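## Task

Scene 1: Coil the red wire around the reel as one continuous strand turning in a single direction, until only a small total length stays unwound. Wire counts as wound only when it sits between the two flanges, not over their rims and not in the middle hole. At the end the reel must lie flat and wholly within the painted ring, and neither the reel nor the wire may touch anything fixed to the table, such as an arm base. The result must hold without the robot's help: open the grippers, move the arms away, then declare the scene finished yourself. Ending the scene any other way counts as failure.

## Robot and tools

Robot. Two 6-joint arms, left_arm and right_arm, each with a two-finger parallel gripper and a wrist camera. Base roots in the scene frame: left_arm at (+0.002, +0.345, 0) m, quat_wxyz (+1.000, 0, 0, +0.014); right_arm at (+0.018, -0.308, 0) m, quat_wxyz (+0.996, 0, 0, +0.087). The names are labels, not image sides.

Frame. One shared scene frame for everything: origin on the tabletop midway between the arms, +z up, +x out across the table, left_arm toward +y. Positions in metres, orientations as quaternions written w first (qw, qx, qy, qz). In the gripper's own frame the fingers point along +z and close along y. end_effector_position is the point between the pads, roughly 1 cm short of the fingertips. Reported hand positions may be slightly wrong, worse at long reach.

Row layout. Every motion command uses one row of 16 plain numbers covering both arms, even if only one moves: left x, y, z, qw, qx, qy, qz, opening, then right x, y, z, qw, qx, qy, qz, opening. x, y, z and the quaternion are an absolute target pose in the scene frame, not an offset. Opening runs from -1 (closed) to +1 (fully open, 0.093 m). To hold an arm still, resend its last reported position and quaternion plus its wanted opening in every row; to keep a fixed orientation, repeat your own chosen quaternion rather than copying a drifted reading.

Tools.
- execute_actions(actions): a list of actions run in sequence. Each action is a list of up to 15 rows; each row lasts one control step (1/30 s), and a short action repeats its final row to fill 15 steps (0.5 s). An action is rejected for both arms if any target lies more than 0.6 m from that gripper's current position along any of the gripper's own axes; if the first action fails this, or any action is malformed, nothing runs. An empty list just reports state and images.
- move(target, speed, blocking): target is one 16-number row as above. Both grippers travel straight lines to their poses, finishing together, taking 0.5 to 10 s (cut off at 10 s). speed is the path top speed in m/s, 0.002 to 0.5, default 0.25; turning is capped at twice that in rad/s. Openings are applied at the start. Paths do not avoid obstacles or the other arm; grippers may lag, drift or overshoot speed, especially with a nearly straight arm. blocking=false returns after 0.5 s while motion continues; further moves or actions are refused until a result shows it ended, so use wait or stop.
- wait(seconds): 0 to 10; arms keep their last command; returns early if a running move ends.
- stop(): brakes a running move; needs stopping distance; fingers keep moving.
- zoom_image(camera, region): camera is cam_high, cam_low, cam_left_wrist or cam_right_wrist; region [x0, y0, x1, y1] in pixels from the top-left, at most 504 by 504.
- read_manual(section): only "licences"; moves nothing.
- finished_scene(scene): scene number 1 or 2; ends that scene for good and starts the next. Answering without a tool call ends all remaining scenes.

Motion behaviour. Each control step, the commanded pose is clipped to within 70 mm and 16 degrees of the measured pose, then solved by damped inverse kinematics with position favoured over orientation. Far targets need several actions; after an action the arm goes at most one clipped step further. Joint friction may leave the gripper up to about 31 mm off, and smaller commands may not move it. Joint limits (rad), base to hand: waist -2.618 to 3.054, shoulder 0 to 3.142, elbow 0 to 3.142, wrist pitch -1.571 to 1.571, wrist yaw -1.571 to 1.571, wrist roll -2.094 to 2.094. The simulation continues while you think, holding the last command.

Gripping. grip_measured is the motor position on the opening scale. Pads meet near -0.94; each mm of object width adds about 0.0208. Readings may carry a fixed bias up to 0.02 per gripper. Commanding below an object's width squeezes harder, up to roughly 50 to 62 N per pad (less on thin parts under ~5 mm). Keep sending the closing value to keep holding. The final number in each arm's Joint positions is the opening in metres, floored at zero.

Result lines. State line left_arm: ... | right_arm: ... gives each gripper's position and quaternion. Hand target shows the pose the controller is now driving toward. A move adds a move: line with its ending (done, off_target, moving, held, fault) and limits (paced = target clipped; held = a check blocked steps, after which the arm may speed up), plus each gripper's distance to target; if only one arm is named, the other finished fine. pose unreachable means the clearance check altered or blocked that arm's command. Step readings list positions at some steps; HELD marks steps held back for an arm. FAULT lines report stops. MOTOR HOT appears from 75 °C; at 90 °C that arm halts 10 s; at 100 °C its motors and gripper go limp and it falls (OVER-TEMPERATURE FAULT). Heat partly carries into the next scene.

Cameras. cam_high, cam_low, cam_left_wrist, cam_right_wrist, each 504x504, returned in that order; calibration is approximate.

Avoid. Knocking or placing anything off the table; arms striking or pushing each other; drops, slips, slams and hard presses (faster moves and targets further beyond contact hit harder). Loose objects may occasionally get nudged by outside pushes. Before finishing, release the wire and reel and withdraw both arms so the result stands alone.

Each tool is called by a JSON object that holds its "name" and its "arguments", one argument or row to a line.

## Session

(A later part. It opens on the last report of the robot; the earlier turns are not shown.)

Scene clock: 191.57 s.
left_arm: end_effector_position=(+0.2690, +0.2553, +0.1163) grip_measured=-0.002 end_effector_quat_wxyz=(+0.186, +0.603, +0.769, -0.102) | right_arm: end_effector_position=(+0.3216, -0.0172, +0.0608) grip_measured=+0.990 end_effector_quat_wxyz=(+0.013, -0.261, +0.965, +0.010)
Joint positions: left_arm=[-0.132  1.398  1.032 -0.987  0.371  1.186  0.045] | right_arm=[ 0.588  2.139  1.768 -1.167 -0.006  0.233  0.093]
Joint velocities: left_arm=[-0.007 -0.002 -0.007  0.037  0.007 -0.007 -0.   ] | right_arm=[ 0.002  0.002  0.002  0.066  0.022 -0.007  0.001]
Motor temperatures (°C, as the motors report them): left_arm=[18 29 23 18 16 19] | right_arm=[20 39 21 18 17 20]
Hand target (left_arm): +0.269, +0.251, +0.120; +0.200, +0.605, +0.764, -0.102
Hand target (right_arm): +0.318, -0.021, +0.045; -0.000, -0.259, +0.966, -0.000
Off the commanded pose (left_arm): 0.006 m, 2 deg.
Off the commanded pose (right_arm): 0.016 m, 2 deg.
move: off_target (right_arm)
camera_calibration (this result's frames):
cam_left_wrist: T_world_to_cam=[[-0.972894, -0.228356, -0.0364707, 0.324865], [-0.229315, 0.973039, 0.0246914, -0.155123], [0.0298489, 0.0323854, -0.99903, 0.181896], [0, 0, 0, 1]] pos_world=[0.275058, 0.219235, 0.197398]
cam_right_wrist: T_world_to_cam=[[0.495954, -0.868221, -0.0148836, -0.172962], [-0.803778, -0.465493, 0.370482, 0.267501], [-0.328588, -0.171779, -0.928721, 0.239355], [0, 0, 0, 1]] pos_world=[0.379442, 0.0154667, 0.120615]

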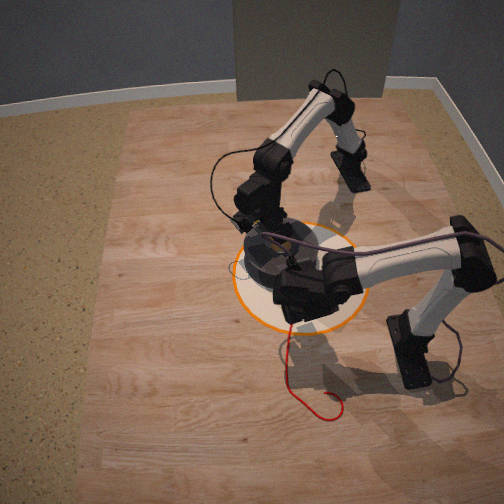

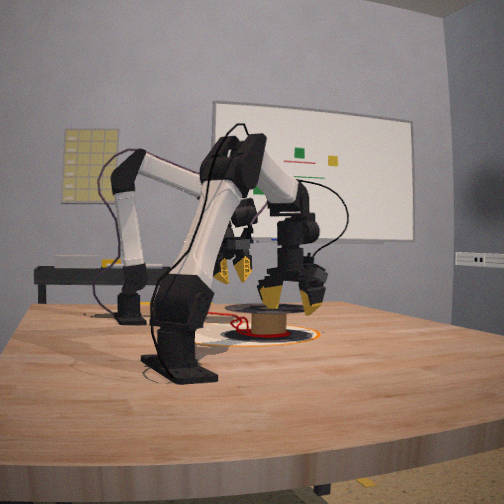

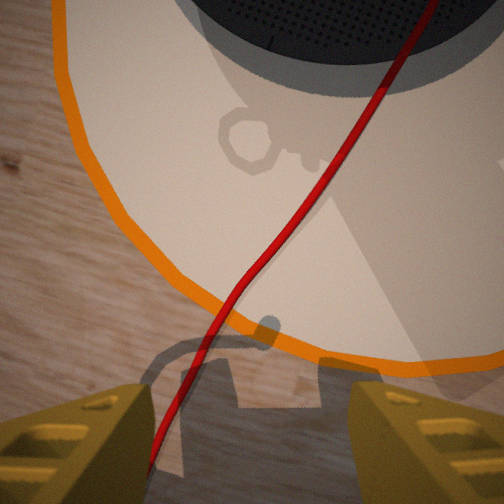

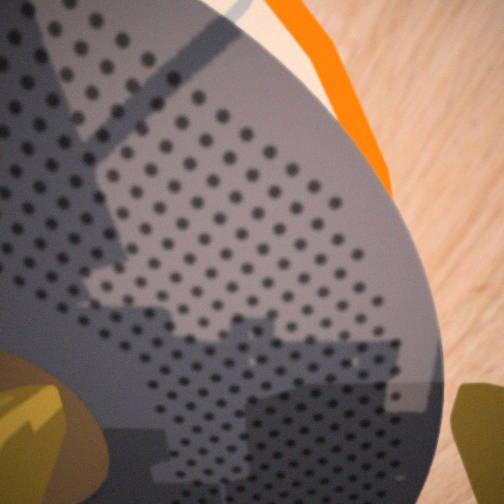

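{"name": "move", "arguments": {
  "target": [0.25,0.20,0.10,0.33,0.46,0.80,-0.19,0.0, 0.319,-0.021,0.032,0,-0.259,0.966,0,1.0],
  "speed": 0.12
}}

Scene clock: 195.30 s.
left_arm: end_effector_position=(+0.2506, +0.2044, +0.0957) grip_measured=-0.002 end_effector_quat_wxyz=(+0.317, +0.460, +0.808, -0.188) | right_arm: end_effector_position=(+0.3202, -0.0185, +0.0436) grip_measured=+0.990 end_effector_quat_wxyz=(+0.007, -0.261, +0.965, +0.007)
Joint positions: left_arm=[-0.233  1.163  0.623 -0.474  0.539  0.671  0.045] | right_arm=[ 0.588  2.155  1.725 -1.12  -0.006  0.233  0.093]
Joint velocities: left_arm=[ 0.002  0.012 -0.002 -0.037  0.022  0.022 -0.001] | right_arm=[-0.007 -0.002 -0.012 -0.066  0.007  0.007  0.   ]
Motor temperatures (°C, as the motors report them): left_arm=[18 28 23 19 16 19] | right_arm=[20 39 21 18 17 20]
Hand target (left_arm): +0.249, +0.201, +0.099; +0.329, +0.463, +0.801, -0.191
Hand target (right_arm): +0.318, -0.022, +0.032; -0.000, -0.259, +0.966, +0.000
Off the commanded pose (left_arm): 0.006 m, 2 deg.
Off the commanded pose (right_arm): 0.012 m, 1 deg.
move: off_target (right_arm)
camera_calibration (this result's frames):
cam_left_wrist: T_world_to_cam=[[-0.877353, -0.478651, 0.0338397, 0.315087], [-0.465247, 0.83128, -0.304169, 0.0101911], [0.117461, -0.282608, -0.952017, 0.201495], [0, 0, 0, 1]] pos_world=[0.257516, 0.199289, 0.184264]
cam_right_wrist: T_world_to_cam=[[0.495829, -0.868341, -0.0117614, -0.173777], [-0.800247, -0.462123, 0.38216, 0.27059], [-0.337281, -0.180074, -0.924021, 0.22507], [0, 0, 0, 1]] pos_world=[0.378615, 0.0146773, 0.102517]

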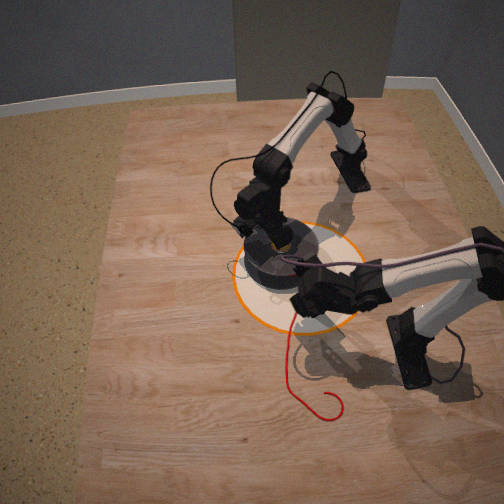

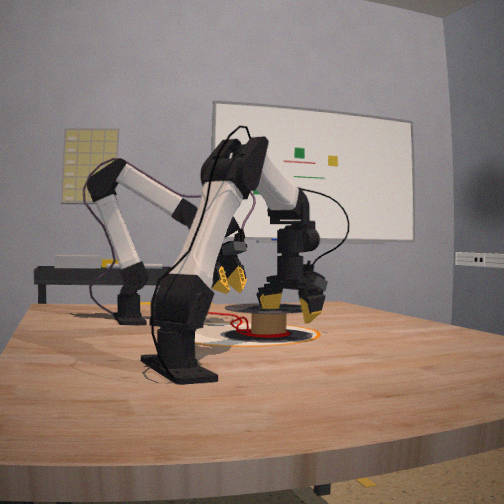

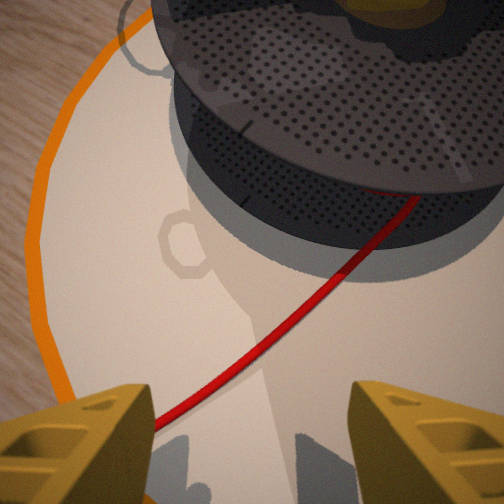

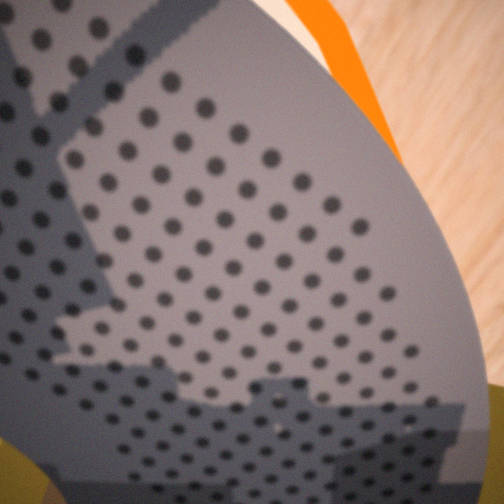

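{"name": "move", "arguments": {
  "target": [0.25,0.20,0.10,0.33,0.46,0.80,-0.19,0.0, 0.319,-0.021,0.046,0,-0.259,0.966,0,0.45],
  "speed": 0.12
}}

Scene clock: 196.30 s.
left_arm: end_effector_position=(+0.2512, +0.2030, +0.0965) grip_measured=-0.002 end_effector_quat_wxyz=(+0.318, +0.458, +0.808, -0.189) | right_arm: end_effector_position=(+0.3198, -0.0187, +0.0436) grip_measured=+0.487 end_effector_quat_wxyz=(+0.006, -0.261, +0.965, +0.007)
Joint positions: left_arm=[-0.238  1.163  0.623 -0.467  0.539  0.661  0.045] | right_arm=[ 0.588  2.155  1.725 -1.122 -0.007  0.235  0.069]
Joint velocities: left_arm=[ 0.002 -0.007 -0.002  0.037  0.007 -0.11  -0.001] | right_arm=[ 0.002 -0.002  0.007 -0.022 -0.081  0.022  0.   ]
Motor temperatures (°C, as the motors report them): left_arm=[18 28 23 19 16 19] | right_arm=[20 39 21 18 17 20]
Hand target (left_arm): +0.250, +0.200, +0.100; +0.330, +0.461, +0.801, -0.191
Hand target (right_arm): +0.319, -0.021, +0.046; +0.000, -0.259, +0.966, +0.000
Off the commanded pose (left_arm): 0.005 m, 2 deg.
Off the commanded pose (right_arm): 0.003 m, 1 deg.
move: done
camera_calibration (this result's frames):
cam_left_wrist: T_world_to_cam=[[-0.876258, -0.480556, 0.0351729, 0.314898], [-0.466887, 0.828752, -0.308522, 0.0132226], [0.119113, -0.286767, -0.950567, 0.202078], [0, 0, 0, 1]] pos_world=[0.258035, 0.198317, 0.185092]
cam_right_wrist: T_world_to_cam=[[0.494499, -0.869088, -0.0125288, -0.173235], [-0.800205, -0.460839, 0.383795, 0.270158], [-0.339326, -0.179761, -0.923333, 0.225539], [0, 0, 0, 1]] pos_world=[0.378377, 0.0144859, 0.102392]

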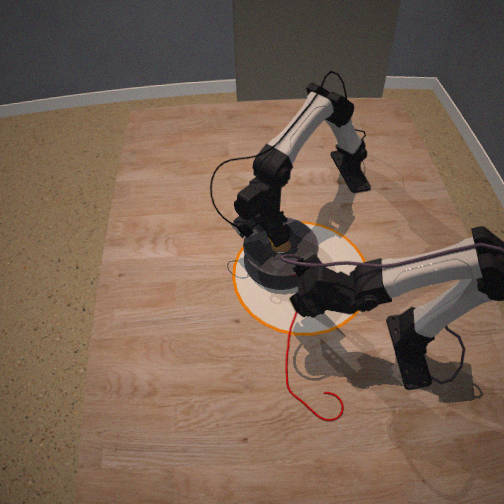

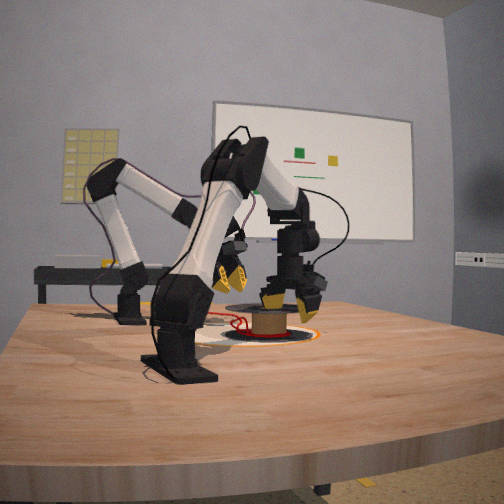

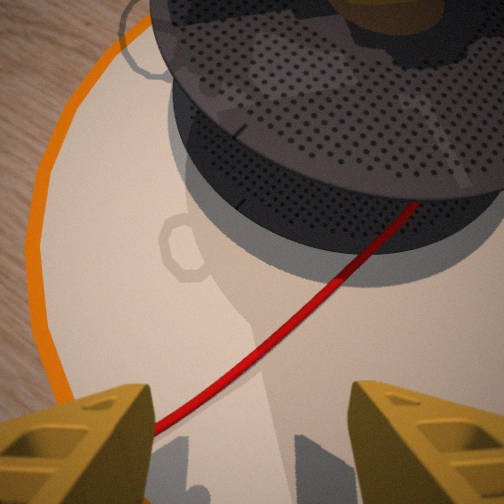

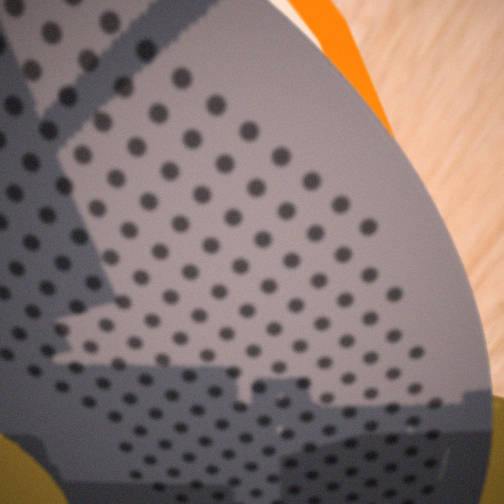

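{"name": "move", "arguments": {
  "target": [0.254,0.19,0.055,0.439,0.527,0.628,-0.369,0.0, 0.319,-0.021,0.046,0,-0.259,0.966,0,0.45],
  "speed": 0.12
}}

Scene clock: 200.93 s.
left_arm: end_effector_position=(+0.2522, +0.1889, +0.0588) grip_measured=-0.002 end_effector_quat_wxyz=(+0.434, +0.529, +0.631, -0.366) | right_arm: end_effector_position=(+0.3198, -0.0187, +0.0436) grip_measured=+0.487 end_effector_quat_wxyz=(+0.006, -0.261, +0.965, +0.007)
Joint positions: left_arm=[-0.03   1.6    0.497 -0.036  1.17   1.104  0.045] | right_arm=[ 0.588  2.155  1.725 -1.122 -0.007  0.235  0.069]
Joint velocities: left_arm=[ 0.007  0.017 -0.007 -0.066  0.051 -0.022  0.001] | right_arm=[-0.007 -0.007  0.027 -0.022  0.022 -0.037 -0.001]
Motor temperatures (°C, as the motors report them): left_arm=[18 27 23 19 16 19] | right_arm=[20 39 22 18 17 20]
Hand target (left_arm): +0.253, +0.190, +0.057; +0.439, +0.527, +0.628, -0.369
Hand target (right_arm): +0.319, -0.021, +0.046; +0.000, -0.259, +0.966, +0.000
Off the commanded pose (left_arm): 0.004 m, 1 deg.
Off the commanded pose (right_arm): 0.003 m, 1 deg.
move: done
camera_calibration (this result's frames):
cam_left_wrist: T_world_to_cam=[[-0.990794, -0.135192, 0.00713072, 0.275586], [-0.102632, 0.715736, -0.690788, -0.0342527], [0.0882853, -0.685161, -0.723022, 0.231708], [0, 0, 0, 1]] pos_world=[0.249077, 0.22053, 0.141904]
cam_right_wrist: T_world_to_cam=[[0.494499, -0.869088, -0.0125288, -0.173235], [-0.800205, -0.460839, 0.383795, 0.270158], [-0.339326, -0.179761, -0.923333, 0.225539], [0, 0, 0, 1]] pos_world=[0.378377, 0.0144859, 0.102392]

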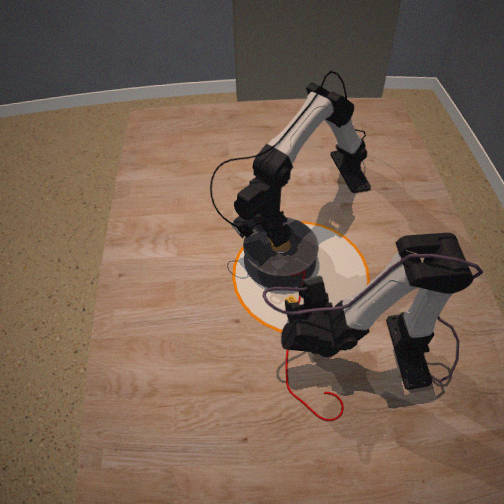

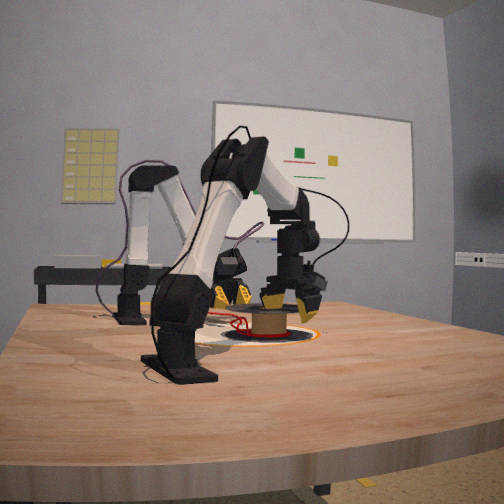

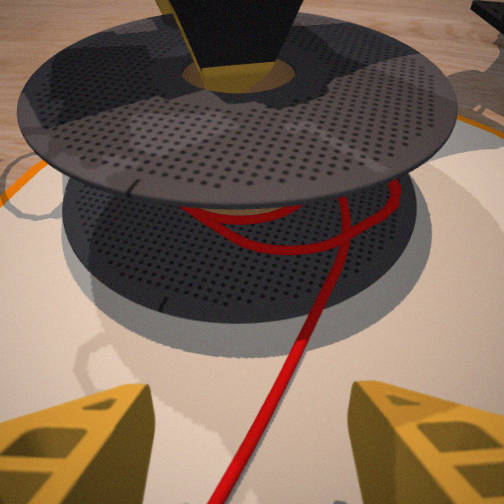

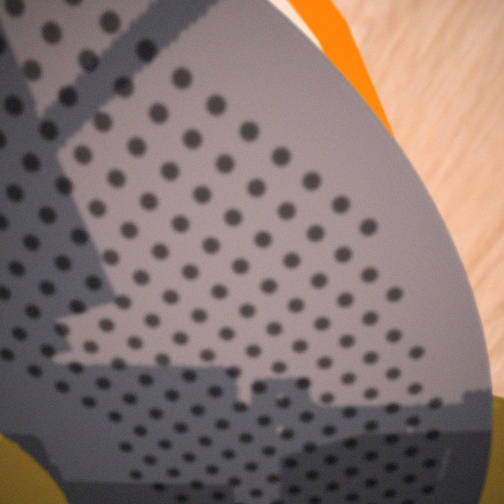

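{"name": "zoom_image", "arguments": {
  "camera": "cam_left_wrist",
  "region": [160,150,440,330]
}}

Region (160, 150, 440, 330) of cam_left_wrist's 504x504 image, scaled by 1.800, with more detail than that image has; it fills the top 324 rows of this view, and the rest is white.

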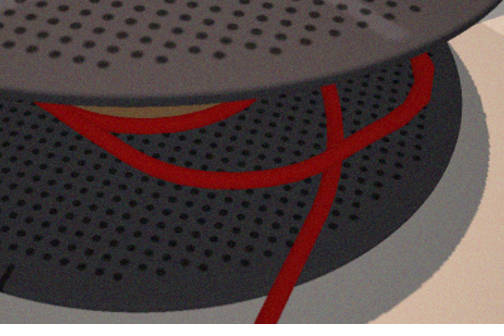

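{"name": "move", "arguments": {
  "target": [0.162,0.108,0.066,0.462,0.331,0.800,-0.191,0.0, 0.319,-0.021,0.046,0,-0.259,0.966,0,0.45],
  "speed": 0.1
}}

Scene clock: 208.17 s.
left_arm: end_effector_position=(+0.1612, +0.1138, +0.0622) grip_measured=-0.002 end_effector_quat_wxyz=(+0.462, +0.335, +0.798, -0.196) | right_arm: end_effector_position=(+0.3198, -0.0187, +0.0436) grip_measured=+0.487 end_effector_quat_wxyz=(+0.006, -0.261, +0.965, +0.007)
Joint positions: left_arm=[-1.175  0.965  0.106  0.312 -0.302 -0.182  0.045] | right_arm=[ 0.588  2.155  1.725 -1.122 -0.007  0.235  0.069]
Joint velocities: left_arm=[-0.002 -0.007  0.012 -0.051 -0.007 -0.051  0.   ] | right_arm=[ 0.002 -0.007 -0.007 -0.037 -0.051  0.051 -0.001]
Motor temperatures (°C, as the motors report them): left_arm=[18 26 23 20 16 19] | right_arm=[20 39 22 18 17 20]
Hand target (left_arm): +0.162, +0.112, +0.062; +0.460, +0.334, +0.801, -0.190
Hand target (right_arm): +0.319, -0.021, +0.046; +0.000, -0.259, +0.966, +0.000
Off the commanded pose (left_arm): 0.007 m, 1 deg.
Off the commanded pose (right_arm): 0.003 m, 1 deg.
move: done
camera_calibration (this result's frames):
cam_left_wrist: T_world_to_cam=[[-0.739933, -0.672541, 0.013711, 0.195551], [-0.558602, 0.602965, -0.569559, 0.0912797], [0.374785, -0.429094, -0.821836, 0.121544], [0, 0, 0, 1]] pos_world=[0.150131, 0.128631, 0.149197]
cam_right_wrist: T_world_to_cam=[[0.494499, -0.869088, -0.0125288, -0.173235], [-0.800205, -0.460839, 0.383795, 0.270158], [-0.339326, -0.179761, -0.923333, 0.225539], [0, 0, 0, 1]] pos_world=[0.378377, 0.0144859, 0.102392]

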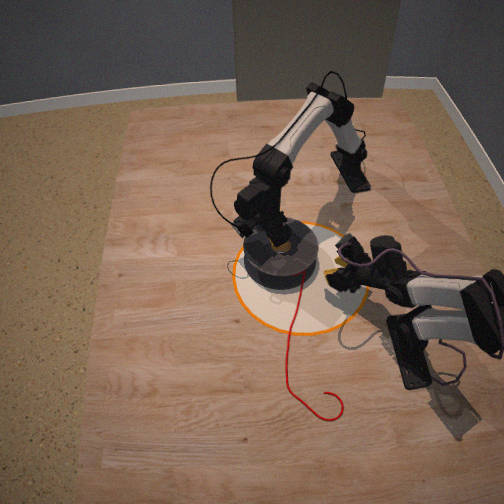

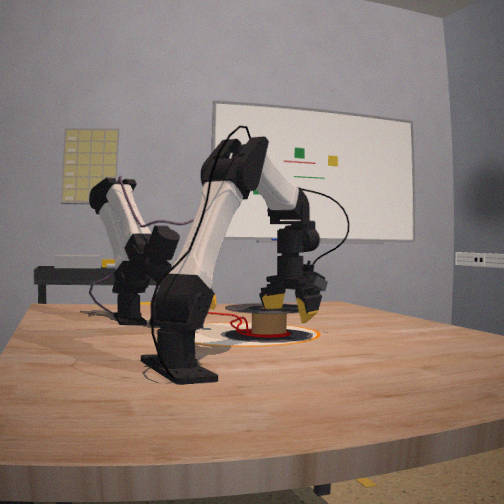

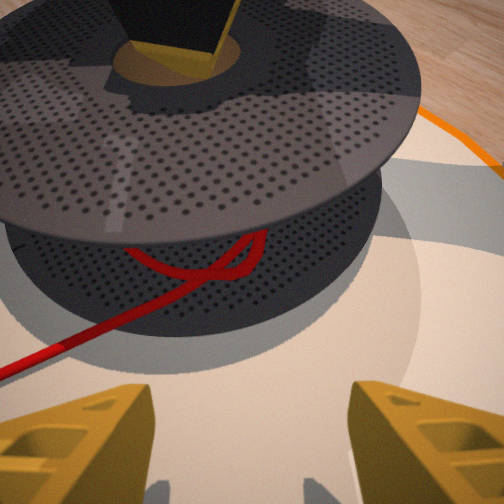

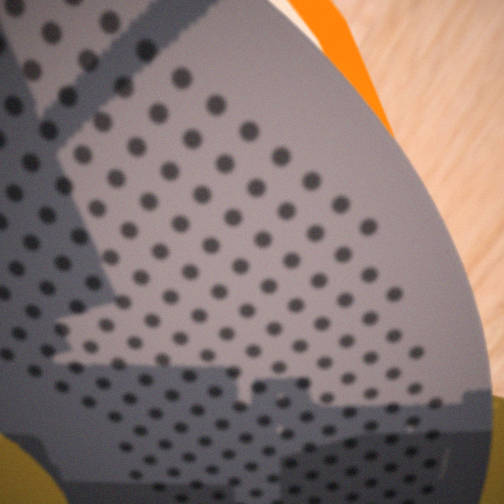

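{"name": "move", "arguments": {
  "target": [0.185,0.085,0.045,0.462,0.331,0.800,-0.191,-0.3, 0.319,-0.021,0.046,0,-0.259,0.966,0,0.45],
  "speed": 0.06
}}

Scene clock: 211.40 s.
left_arm: end_effector_position=(+0.1800, +0.0918, +0.0415) grip_measured=-0.298 end_effector_quat_wxyz=(+0.457, +0.333, +0.804, -0.184) | right_arm: end_effector_position=(+0.3198, -0.0187, +0.0436) grip_measured=+0.487 end_effector_quat_wxyz=(+0.006, -0.261, +0.965, +0.007)
Joint positions: left_arm=[-1.141  1.321  0.157  0.597 -0.289 -0.169  0.031] | right_arm=[ 0.588  2.155  1.725 -1.122 -0.007  0.235  0.069]
Joint velocities: left_arm=[ 0.012  0.007 -0.012  0.11  -0.007 -0.022 -0.   ] | right_arm=[-0.007  0.002 -0.012  0.022  0.007 -0.095  0.   ]
Motor temperatures (°C, as the motors report them): left_arm=[18 26 24 21 16 19] | right_arm=[20 39 22 18 17 20]
Hand target (left_arm): +0.184, +0.085, +0.046; +0.462, +0.331, +0.800, -0.191
Hand target (right_arm): +0.319, -0.021, +0.046; +0.000, -0.259, +0.966, +0.000
Off the commanded pose (left_arm): 0.009 m, 1 deg.
Off the commanded pose (right_arm): 0.003 m, 1 deg.
move: done
camera_calibration (this result's frames):
cam_left_wrist: T_world_to_cam=[[-0.729237, -0.684254, 0.00306116, 0.1945], [-0.572144, 0.607291, -0.551225, 0.104571], [0.375319, -0.403725, -0.834351, 0.0861718], [0, 0, 0, 1]] pos_world=[0.169325, 0.104372, 0.128944]
cam_right_wrist: T_world_to_cam=[[0.494499, -0.869088, -0.0125288, -0.173235], [-0.800205, -0.460839, 0.383795, 0.270158], [-0.339326, -0.179761, -0.923333, 0.225539], [0, 0, 0, 1]] pos_world=[0.378377, 0.0144859, 0.102392]

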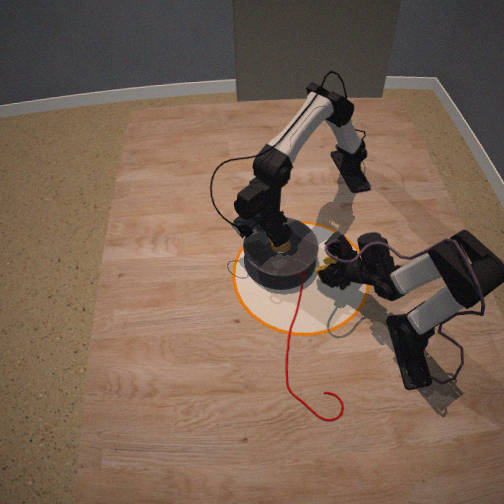

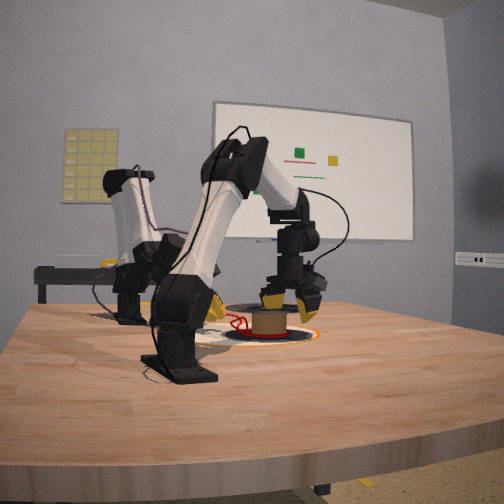

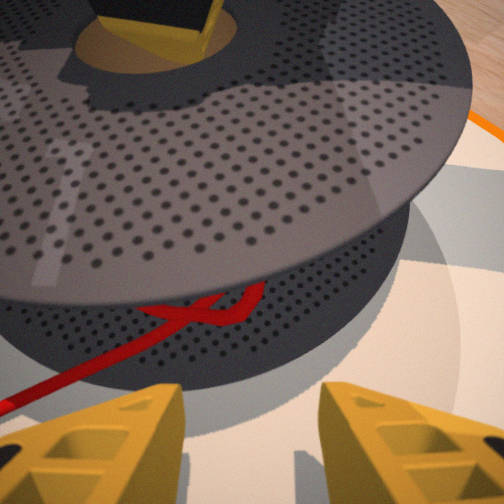

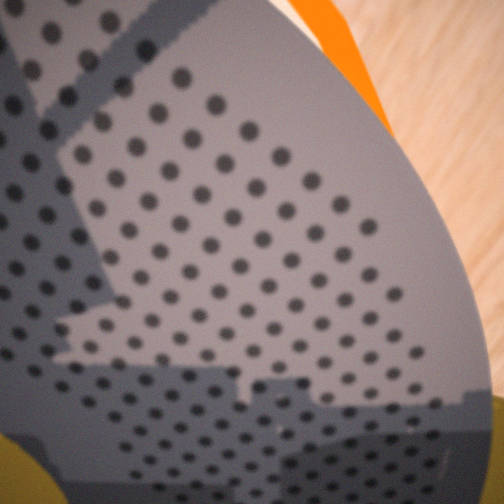

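{"name": "move", "arguments": {
  "target": [0.200,0.069,0.027,0.462,0.331,0.800,-0.191,-0.3, 0.319,-0.021,0.046,0,-0.259,0.966,0,0.45],
  "speed": 0.04
}}

Scene clock: 213.80 s.
left_arm: end_effector_position=(+0.1949, +0.0753, +0.0243) grip_measured=-0.298 end_effector_quat_wxyz=(+0.456, +0.333, +0.804, -0.184) | right_arm: end_effector_position=(+0.3198, -0.0187, +0.0436) grip_measured=+0.487 end_effector_quat_wxyz=(+0.006, -0.261, +0.965, +0.007)
Joint positions: left_arm=[-1.109  1.562  0.204  0.795 -0.261 -0.152  0.031] | right_arm=[ 0.588  2.155  1.725 -1.122 -0.007  0.235  0.069]
Joint velocities: left_arm=[-0.007 -0.012  0.007  0.081 -0.037 -0.022  0.   ] | right_arm=[-0.002  0.007 -0.012  0.007 -0.051  0.022 -0.001]
Motor temperatures (°C, as the motors report them): left_arm=[18 25 24 21 16 19] | right_arm=[20 39 22 18 17 20]
Hand target (left_arm): +0.199, +0.069, +0.028; +0.462, +0.331, +0.800, -0.191
Hand target (right_arm): +0.319, -0.021, +0.046; +0.000, -0.259, +0.966, +0.000
Off the commanded pose (left_arm): 0.009 m, 1 deg.
Off the commanded pose (right_arm): 0.003 m, 1 deg.
move: done
camera_calibration (this result's frames):
cam_left_wrist: T_world_to_cam=[[-0.729328, -0.684155, 0.00352526, 0.194162], [-0.57252, 0.607485, -0.550621, 0.113611], [0.374569, -0.403601, -0.834748, 0.0597529], [0, 0, 0, 1]] pos_world=[0.18427, 0.0879363, 0.111751]
cam_right_wrist: T_world_to_cam=[[0.494499, -0.869088, -0.0125288, -0.173235], [-0.800205, -0.460839, 0.383795, 0.270158], [-0.339326, -0.179761, -0.923333, 0.225539], [0, 0, 0, 1]] pos_world=[0.378377, 0.0144859, 0.102392]

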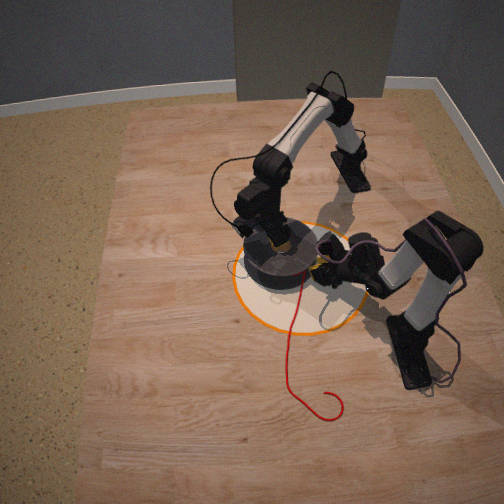

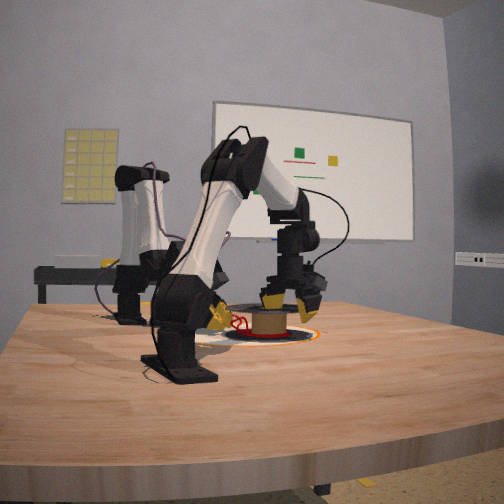

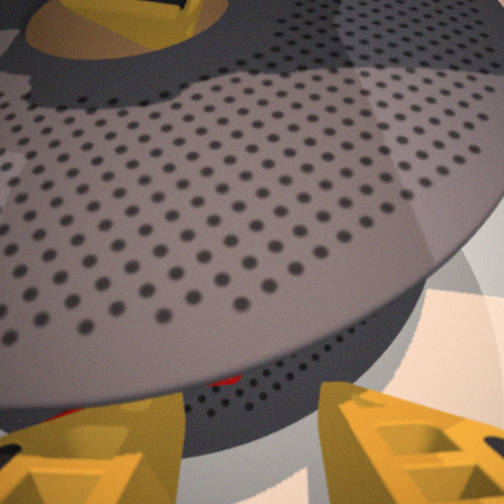

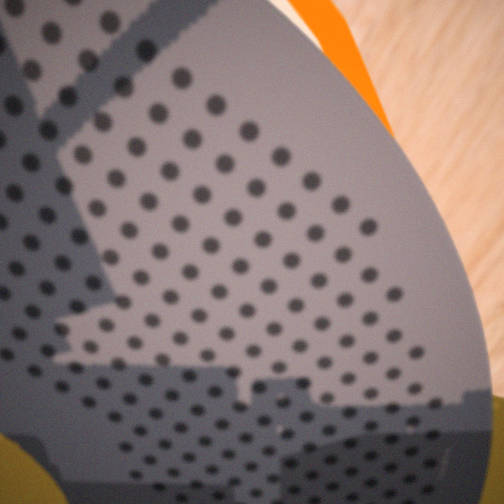

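{"name": "move", "arguments": {
  "target": [0.213,0.062,0.03,0.462,0.331,0.800,-0.191,-0.3, 0.319,-0.021,0.046,0,-0.259,0.966,0,0.45],
  "speed": 0.03
}}

{"name": "zoom_image", "arguments": {
  "camera": "cam_low",
  "region": [190,290,330,350]
}}

Scene clock: 215.43 s.
left_arm: end_effector_position=(+0.2075, +0.0688, +0.0276) grip_measured=-0.298 end_effector_quat_wxyz=(+0.460, +0.330, +0.803, -0.186) | right_arm: end_effector_position=(+0.3200, -0.0189, +0.0436) grip_measured=+0.487 end_effector_quat_wxyz=(+0.007, -0.260, +0.966, +0.006)
Joint positions: left_arm=[-1.071  1.593  0.246  0.797 -0.232 -0.135  0.031] | right_arm=[ 0.588  2.155  1.725 -1.122 -0.005  0.237  0.069]
Joint velocities: left_arm=[ 0.002 -0.002  0.022  0.007 -0.007 -0.007  0.001] | right_arm=[-0.012  0.002  0.012 -0.051 -0.007 -0.022 -0.   ]
Motor temperatures (°C, as the motors report them): left_arm=[18 25 24 22 16 19] | right_arm=[20 39 23 18 17 20]
Hand target (left_arm): +0.212, +0.062, +0.030; +0.462, +0.331, +0.800, -0.191
Hand target (right_arm): +0.319, -0.021, +0.046; +0.000, -0.259, +0.966, +0.000
Off the commanded pose (left_arm): 0.009 m, 1 deg.
Off the commanded pose (right_arm): 0.003 m, 1 deg.
move: done
camera_calibration (this result's frames):
cam_left_wrist: T_world_to_cam=[[-0.72636, -0.68728, 0.00690352, 0.198448], [-0.573245, 0.600238, -0.557767, 0.127497], [0.379198, -0.409097, -0.829969, 0.0543932], [0, 0, 0, 1]] pos_world=[0.196606, 0.0821128, 0.114888]
cam_right_wrist: T_world_to_cam=[[0.492822, -0.870069, -0.0103402, -0.173186], [-0.801695, -0.45865, 0.383309, 0.270782], [-0.338248, -0.180614, -0.923562, 0.225226], [0, 0, 0, 1]] pos_world=[0.378617, 0.0141893, 0.102426]

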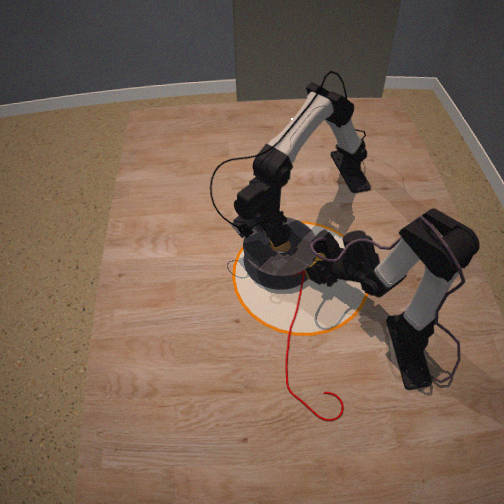

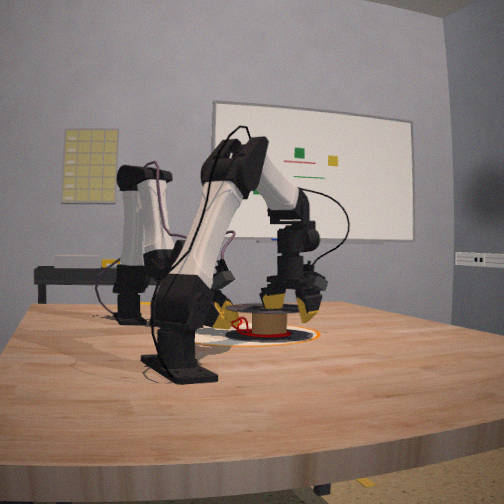

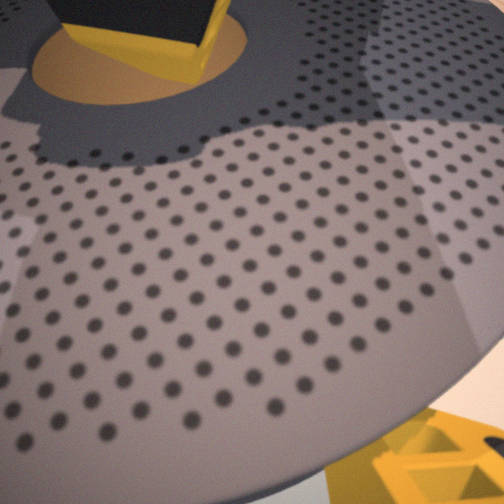

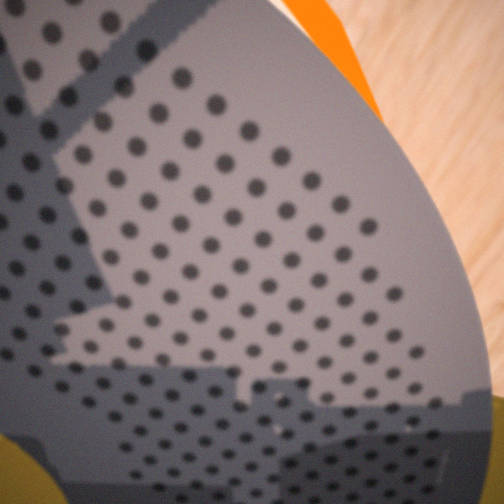

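Region (190, 290, 330, 350) of cam_low's 504x504 image, scaled by 3.600, with more detail than that image has; it fills the top 216 rows of this view, and the rest is white.

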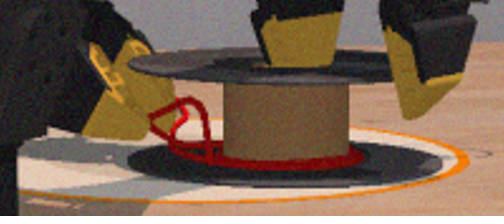

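{"name": "move", "arguments": {
  "target": [0.210,0.066,0.028,0.462,0.331,0.800,-0.191,-1.0, 0.319,-0.021,0.046,0,-0.259,0.966,0,0.45],
  "speed": 0.03
}}

{"name": "move", "arguments": {
  "target": [0.175,0.10,0.04,0.462,0.331,0.800,-0.191,-1.0, 0.319,-0.021,0.046,0,-0.259,0.966,0,0.45],
  "speed": 0.04
}}

{"name": "zoom_image", "arguments": {
  "camera": "cam_low",
  "region": [190,290,330,350]
}}

Scene clock: 216.57 s.
left_arm: end_effector_position=(+0.2082, +0.0696, +0.0274) grip_measured=-0.991 end_effector_quat_wxyz=(+0.460, +0.328, +0.804, -0.184) | right_arm: end_effector_position=(+0.3198, -0.0192, +0.0436) grip_measured=+0.487 end_effector_quat_wxyz=(+0.006, -0.262, +0.965, +0.006)
Joint positions: left_arm=[-1.07   1.593  0.246  0.796 -0.236 -0.136  0.   ] | right_arm=[ 0.588  2.155  1.725 -1.123 -0.005  0.232  0.069]
Joint velocities: left_arm=[-0.007 -0.007 -0.017 -0.022 -0.007  0.022  0.   ] | right_arm=[ 0.002  0.002 -0.002 -0.007 -0.037  0.051 -0.001]
Motor temperatures (°C, as the motors report them): left_arm=[18 25 24 22 16 19] | right_arm=[20 39 23 18 17 20]
Hand target (left_arm): +0.210, +0.066, +0.028; +0.462, +0.331, +0.800, -0.191
Hand target (right_arm): +0.319, -0.021, +0.046; +0.000, -0.259, +0.966, +0.000
Off the commanded pose (left_arm): 0.004 m, 1 deg.
Off the commanded pose (right_arm): 0.003 m, 1 deg.
move: done
camera_calibration (this result's frames):
cam_left_wrist: T_world_to_cam=[[-0.723067, -0.690758, 0.00526682, 0.199122], [-0.575835, 0.598522, -0.556943, 0.127909], [0.381561, -0.40574, -0.830534, 0.0535639], [0, 0, 0, 1]] pos_world=[0.197195, 0.0827222, 0.114676]
cam_right_wrist: T_world_to_cam=[[0.496789, -0.867815, -0.00989866, -0.174521], [-0.799192, -0.461892, 0.38464, 0.269533], [-0.338368, -0.183174, -0.923014, 0.225049], [0, 0, 0, 1]] pos_world=[0.378258, 0.0142663, 0.102322]

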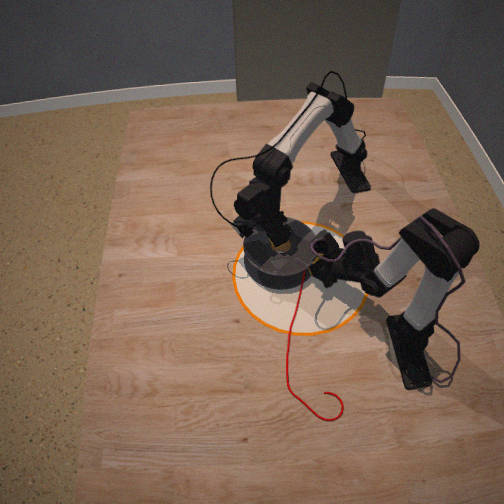

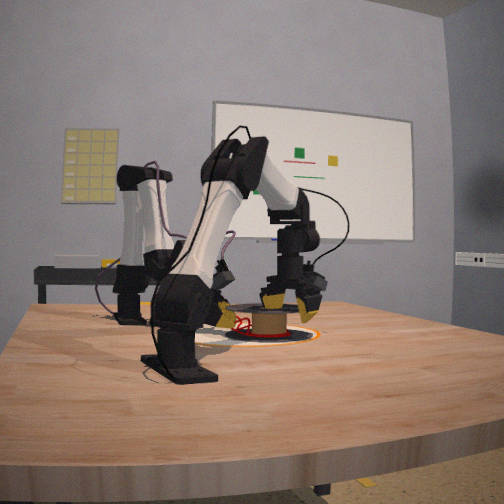

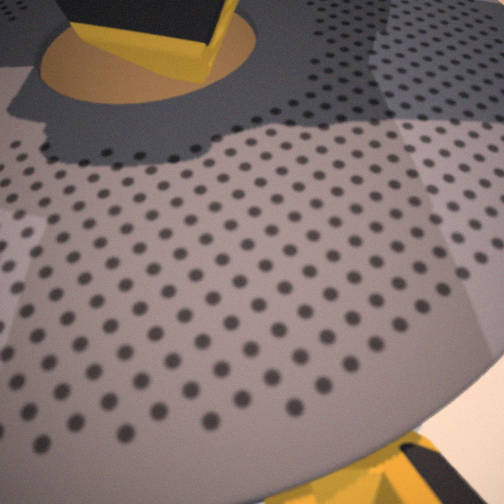

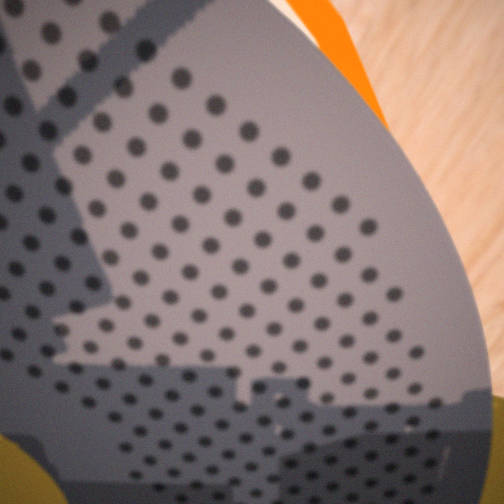

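Scene clock: 218.17 s.
left_arm: end_effector_position=(+0.1854, +0.0966, +0.0461) grip_measured=-0.991 end_effector_quat_wxyz=(+0.477, +0.320, +0.796, -0.189) | right_arm: end_effector_position=(+0.3141, -0.0201, +0.0435) grip_measured=+0.486 end_effector_quat_wxyz=(-0.005, -0.266, +0.964, +0.007)
Joint positions: left_arm=[-1.119  1.325  0.122  0.685 -0.29  -0.157  0.   ] | right_arm=[ 0.591  2.155  1.725 -1.143 -0.018  0.225  0.069]
Joint velocities: left_arm=[-0.027  0.007 -0.022 -0.051 -0.051  0.007  0.   ] | right_arm=[-0.012 -0.012  0.002  0.051  0.007  0.022  0.001]
Motor temperatures (°C, as the motors report them): left_arm=[18 25 24 22 16 19] | right_arm=[20 39 23 18 17 20]
Hand target (left_arm): +0.176, +0.100, +0.039; +0.462, +0.331, +0.800, -0.191
Hand target (right_arm): +0.319, -0.021, +0.046; +0.000, -0.259, +0.966, +0.000
Off the commanded pose (left_arm): 0.013 m, 2 deg.
Off the commanded pose (right_arm): 0.006 m, 1 deg.
move: off_target (left_arm)
camera_calibration (this result's frames):
cam_left_wrist: T_world_to_cam=[[-0.717331, -0.696704, 0.00627073, 0.200624], [-0.565194, 0.576617, -0.589974, 0.110713], [0.407421, -0.426751, -0.807398, 0.0849237], [0, 0, 0, 1]] pos_world=[0.171888, 0.112178, 0.132627]
cam_right_wrist: T_world_to_cam=[[0.504473, -0.863242, -0.0178676, -0.174438], [-0.785841, -0.467617, 0.404708, 0.259399], [-0.357716, -0.190123, -0.914271, 0.228511], [0, 0, 0, 1]] pos_world=[0.373588, 0.0141622, 0.100824]

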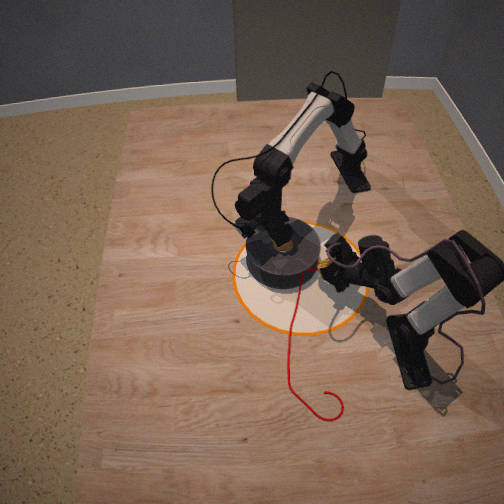

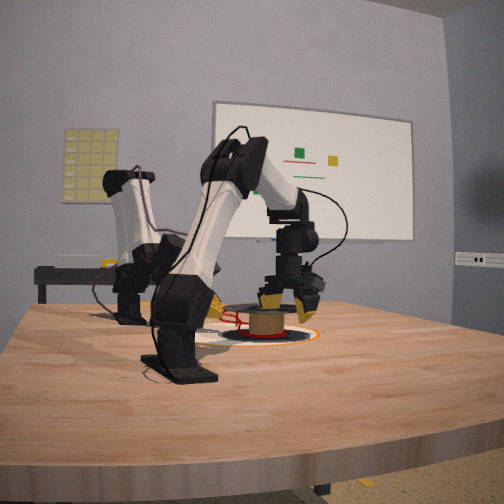

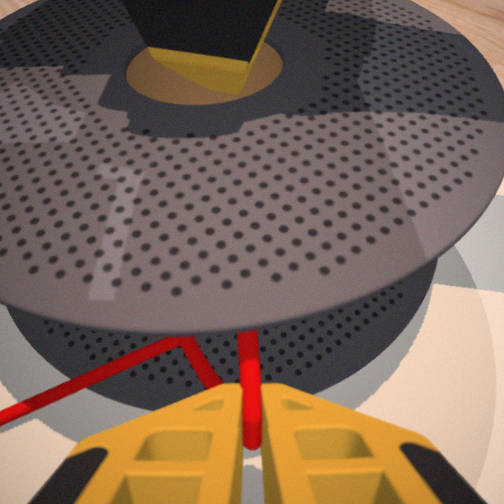

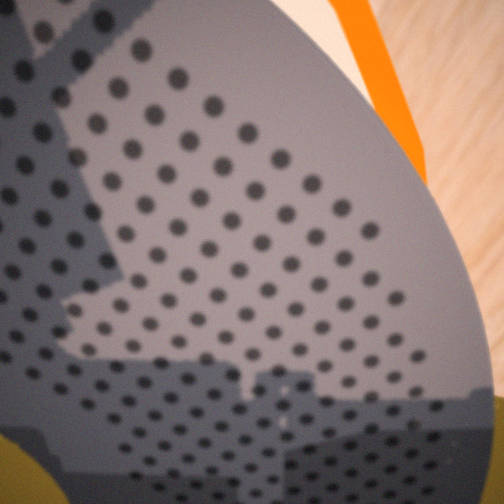

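Region (190, 290, 330, 350) of cam_low's 504x504 image, scaled by 3.600, with more detail than that image has; it fills the top 216 rows of this view, and the rest is white.

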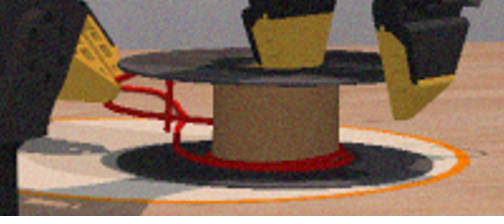

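{"name": "move", "arguments": {
  "target": [0.160,0.088,0.06,0.462,0.331,0.800,-0.191,-1.0, 0.3417,0.002,0.046,0,-0.5,0.866,0,0.45],
  "speed": 0.12
}}

{"name": "zoom_image", "arguments": {
  "camera": "cam_low",
  "region": [190,290,330,350]
}}

Scene clock: 224.77 s.
left_arm: end_effector_position=(+0.1641, +0.0949, +0.0516) grip_measured=-0.991 end_effector_quat_wxyz=(+0.461, +0.329, +0.805, -0.177) | right_arm: end_effector_position=(+0.3343, +0.0014, +0.0448) grip_measured=+0.486 end_effector_quat_wxyz=(-0.008, -0.500, +0.866, +0.012)
Joint positions: left_arm=[-1.239  1.193  0.157  0.45  -0.389 -0.225  0.   ] | right_arm=[ 0.591  2.289  1.949 -1.241 -0.027 -0.283  0.069]
Joint velocities: left_arm=[ 0.022 -0.017 -0.017  0.007  0.022 -0.051  0.   ] | right_arm=[ 0.017  0.007  0.002 -0.022  0.007 -0.095  0.   ]
Motor temperatures (°C, as the motors report them): left_arm=[18 25 24 22 16 19] | right_arm=[20 39 23 18 17 20]
Hand target (left_arm): +0.160, +0.089, +0.059; +0.462, +0.331, +0.800, -0.191
Hand target (right_arm): +0.342, +0.002, +0.046; +0.000, -0.500, +0.866, +0.000
Off the commanded pose (left_arm): 0.012 m, 2 deg.
Off the commanded pose (right_arm): 0.008 m, 2 deg.
move: off_target (left_arm)
camera_calibration (this result's frames):
cam_left_wrist: T_world_to_cam=[[-0.719441, -0.694518, -0.00707998, 0.184924], [-0.57535, 0.601645, -0.554073, 0.100271], [0.389073, -0.394549, -0.832438, 0.0985488], [0, 0, 0, 1]] pos_world=[0.15239, 0.106988, 0.138902]
cam_right_wrist: T_world_to_cam=[[0.860638, -0.508337, -0.0299472, -0.285065], [-0.45554, -0.794864, 0.400843, 0.175049], [-0.227567, -0.331338, -0.915657, 0.19773], [0, 0, 0, 1]] pos_world=[0.370076, 0.0597464, 0.102349]

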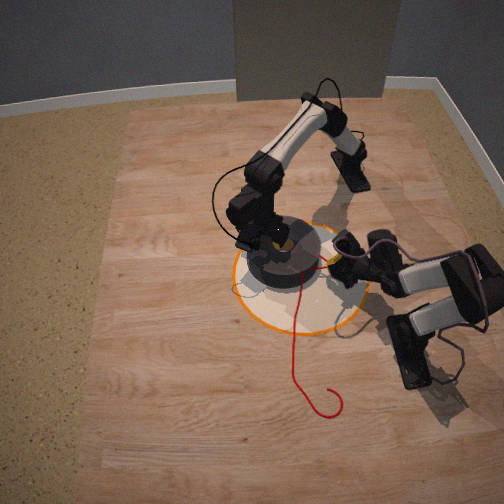

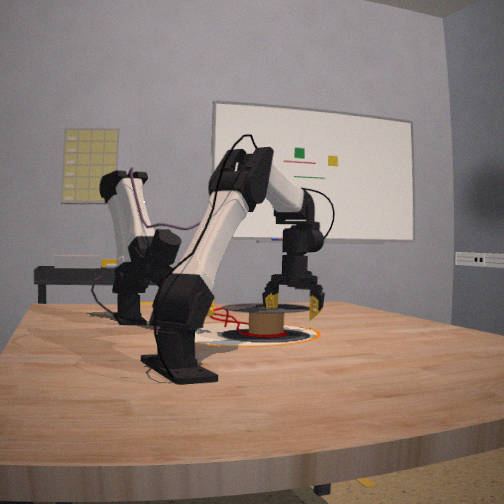

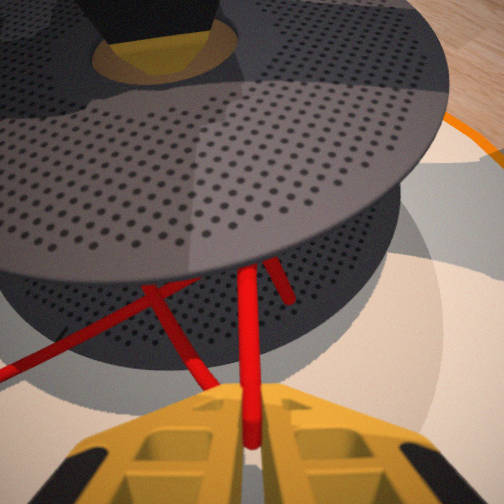

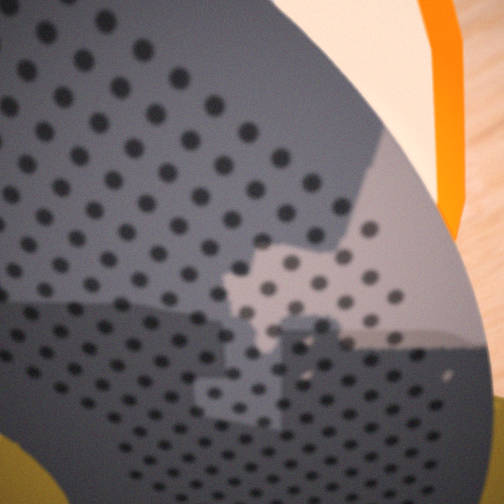

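Region (190, 290, 330, 350) of cam_low's 504x504 image, scaled by 3.600, with more detail than that image has; it fills the top 216 rows of this view, and the rest is white.

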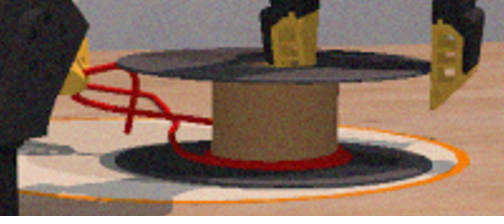

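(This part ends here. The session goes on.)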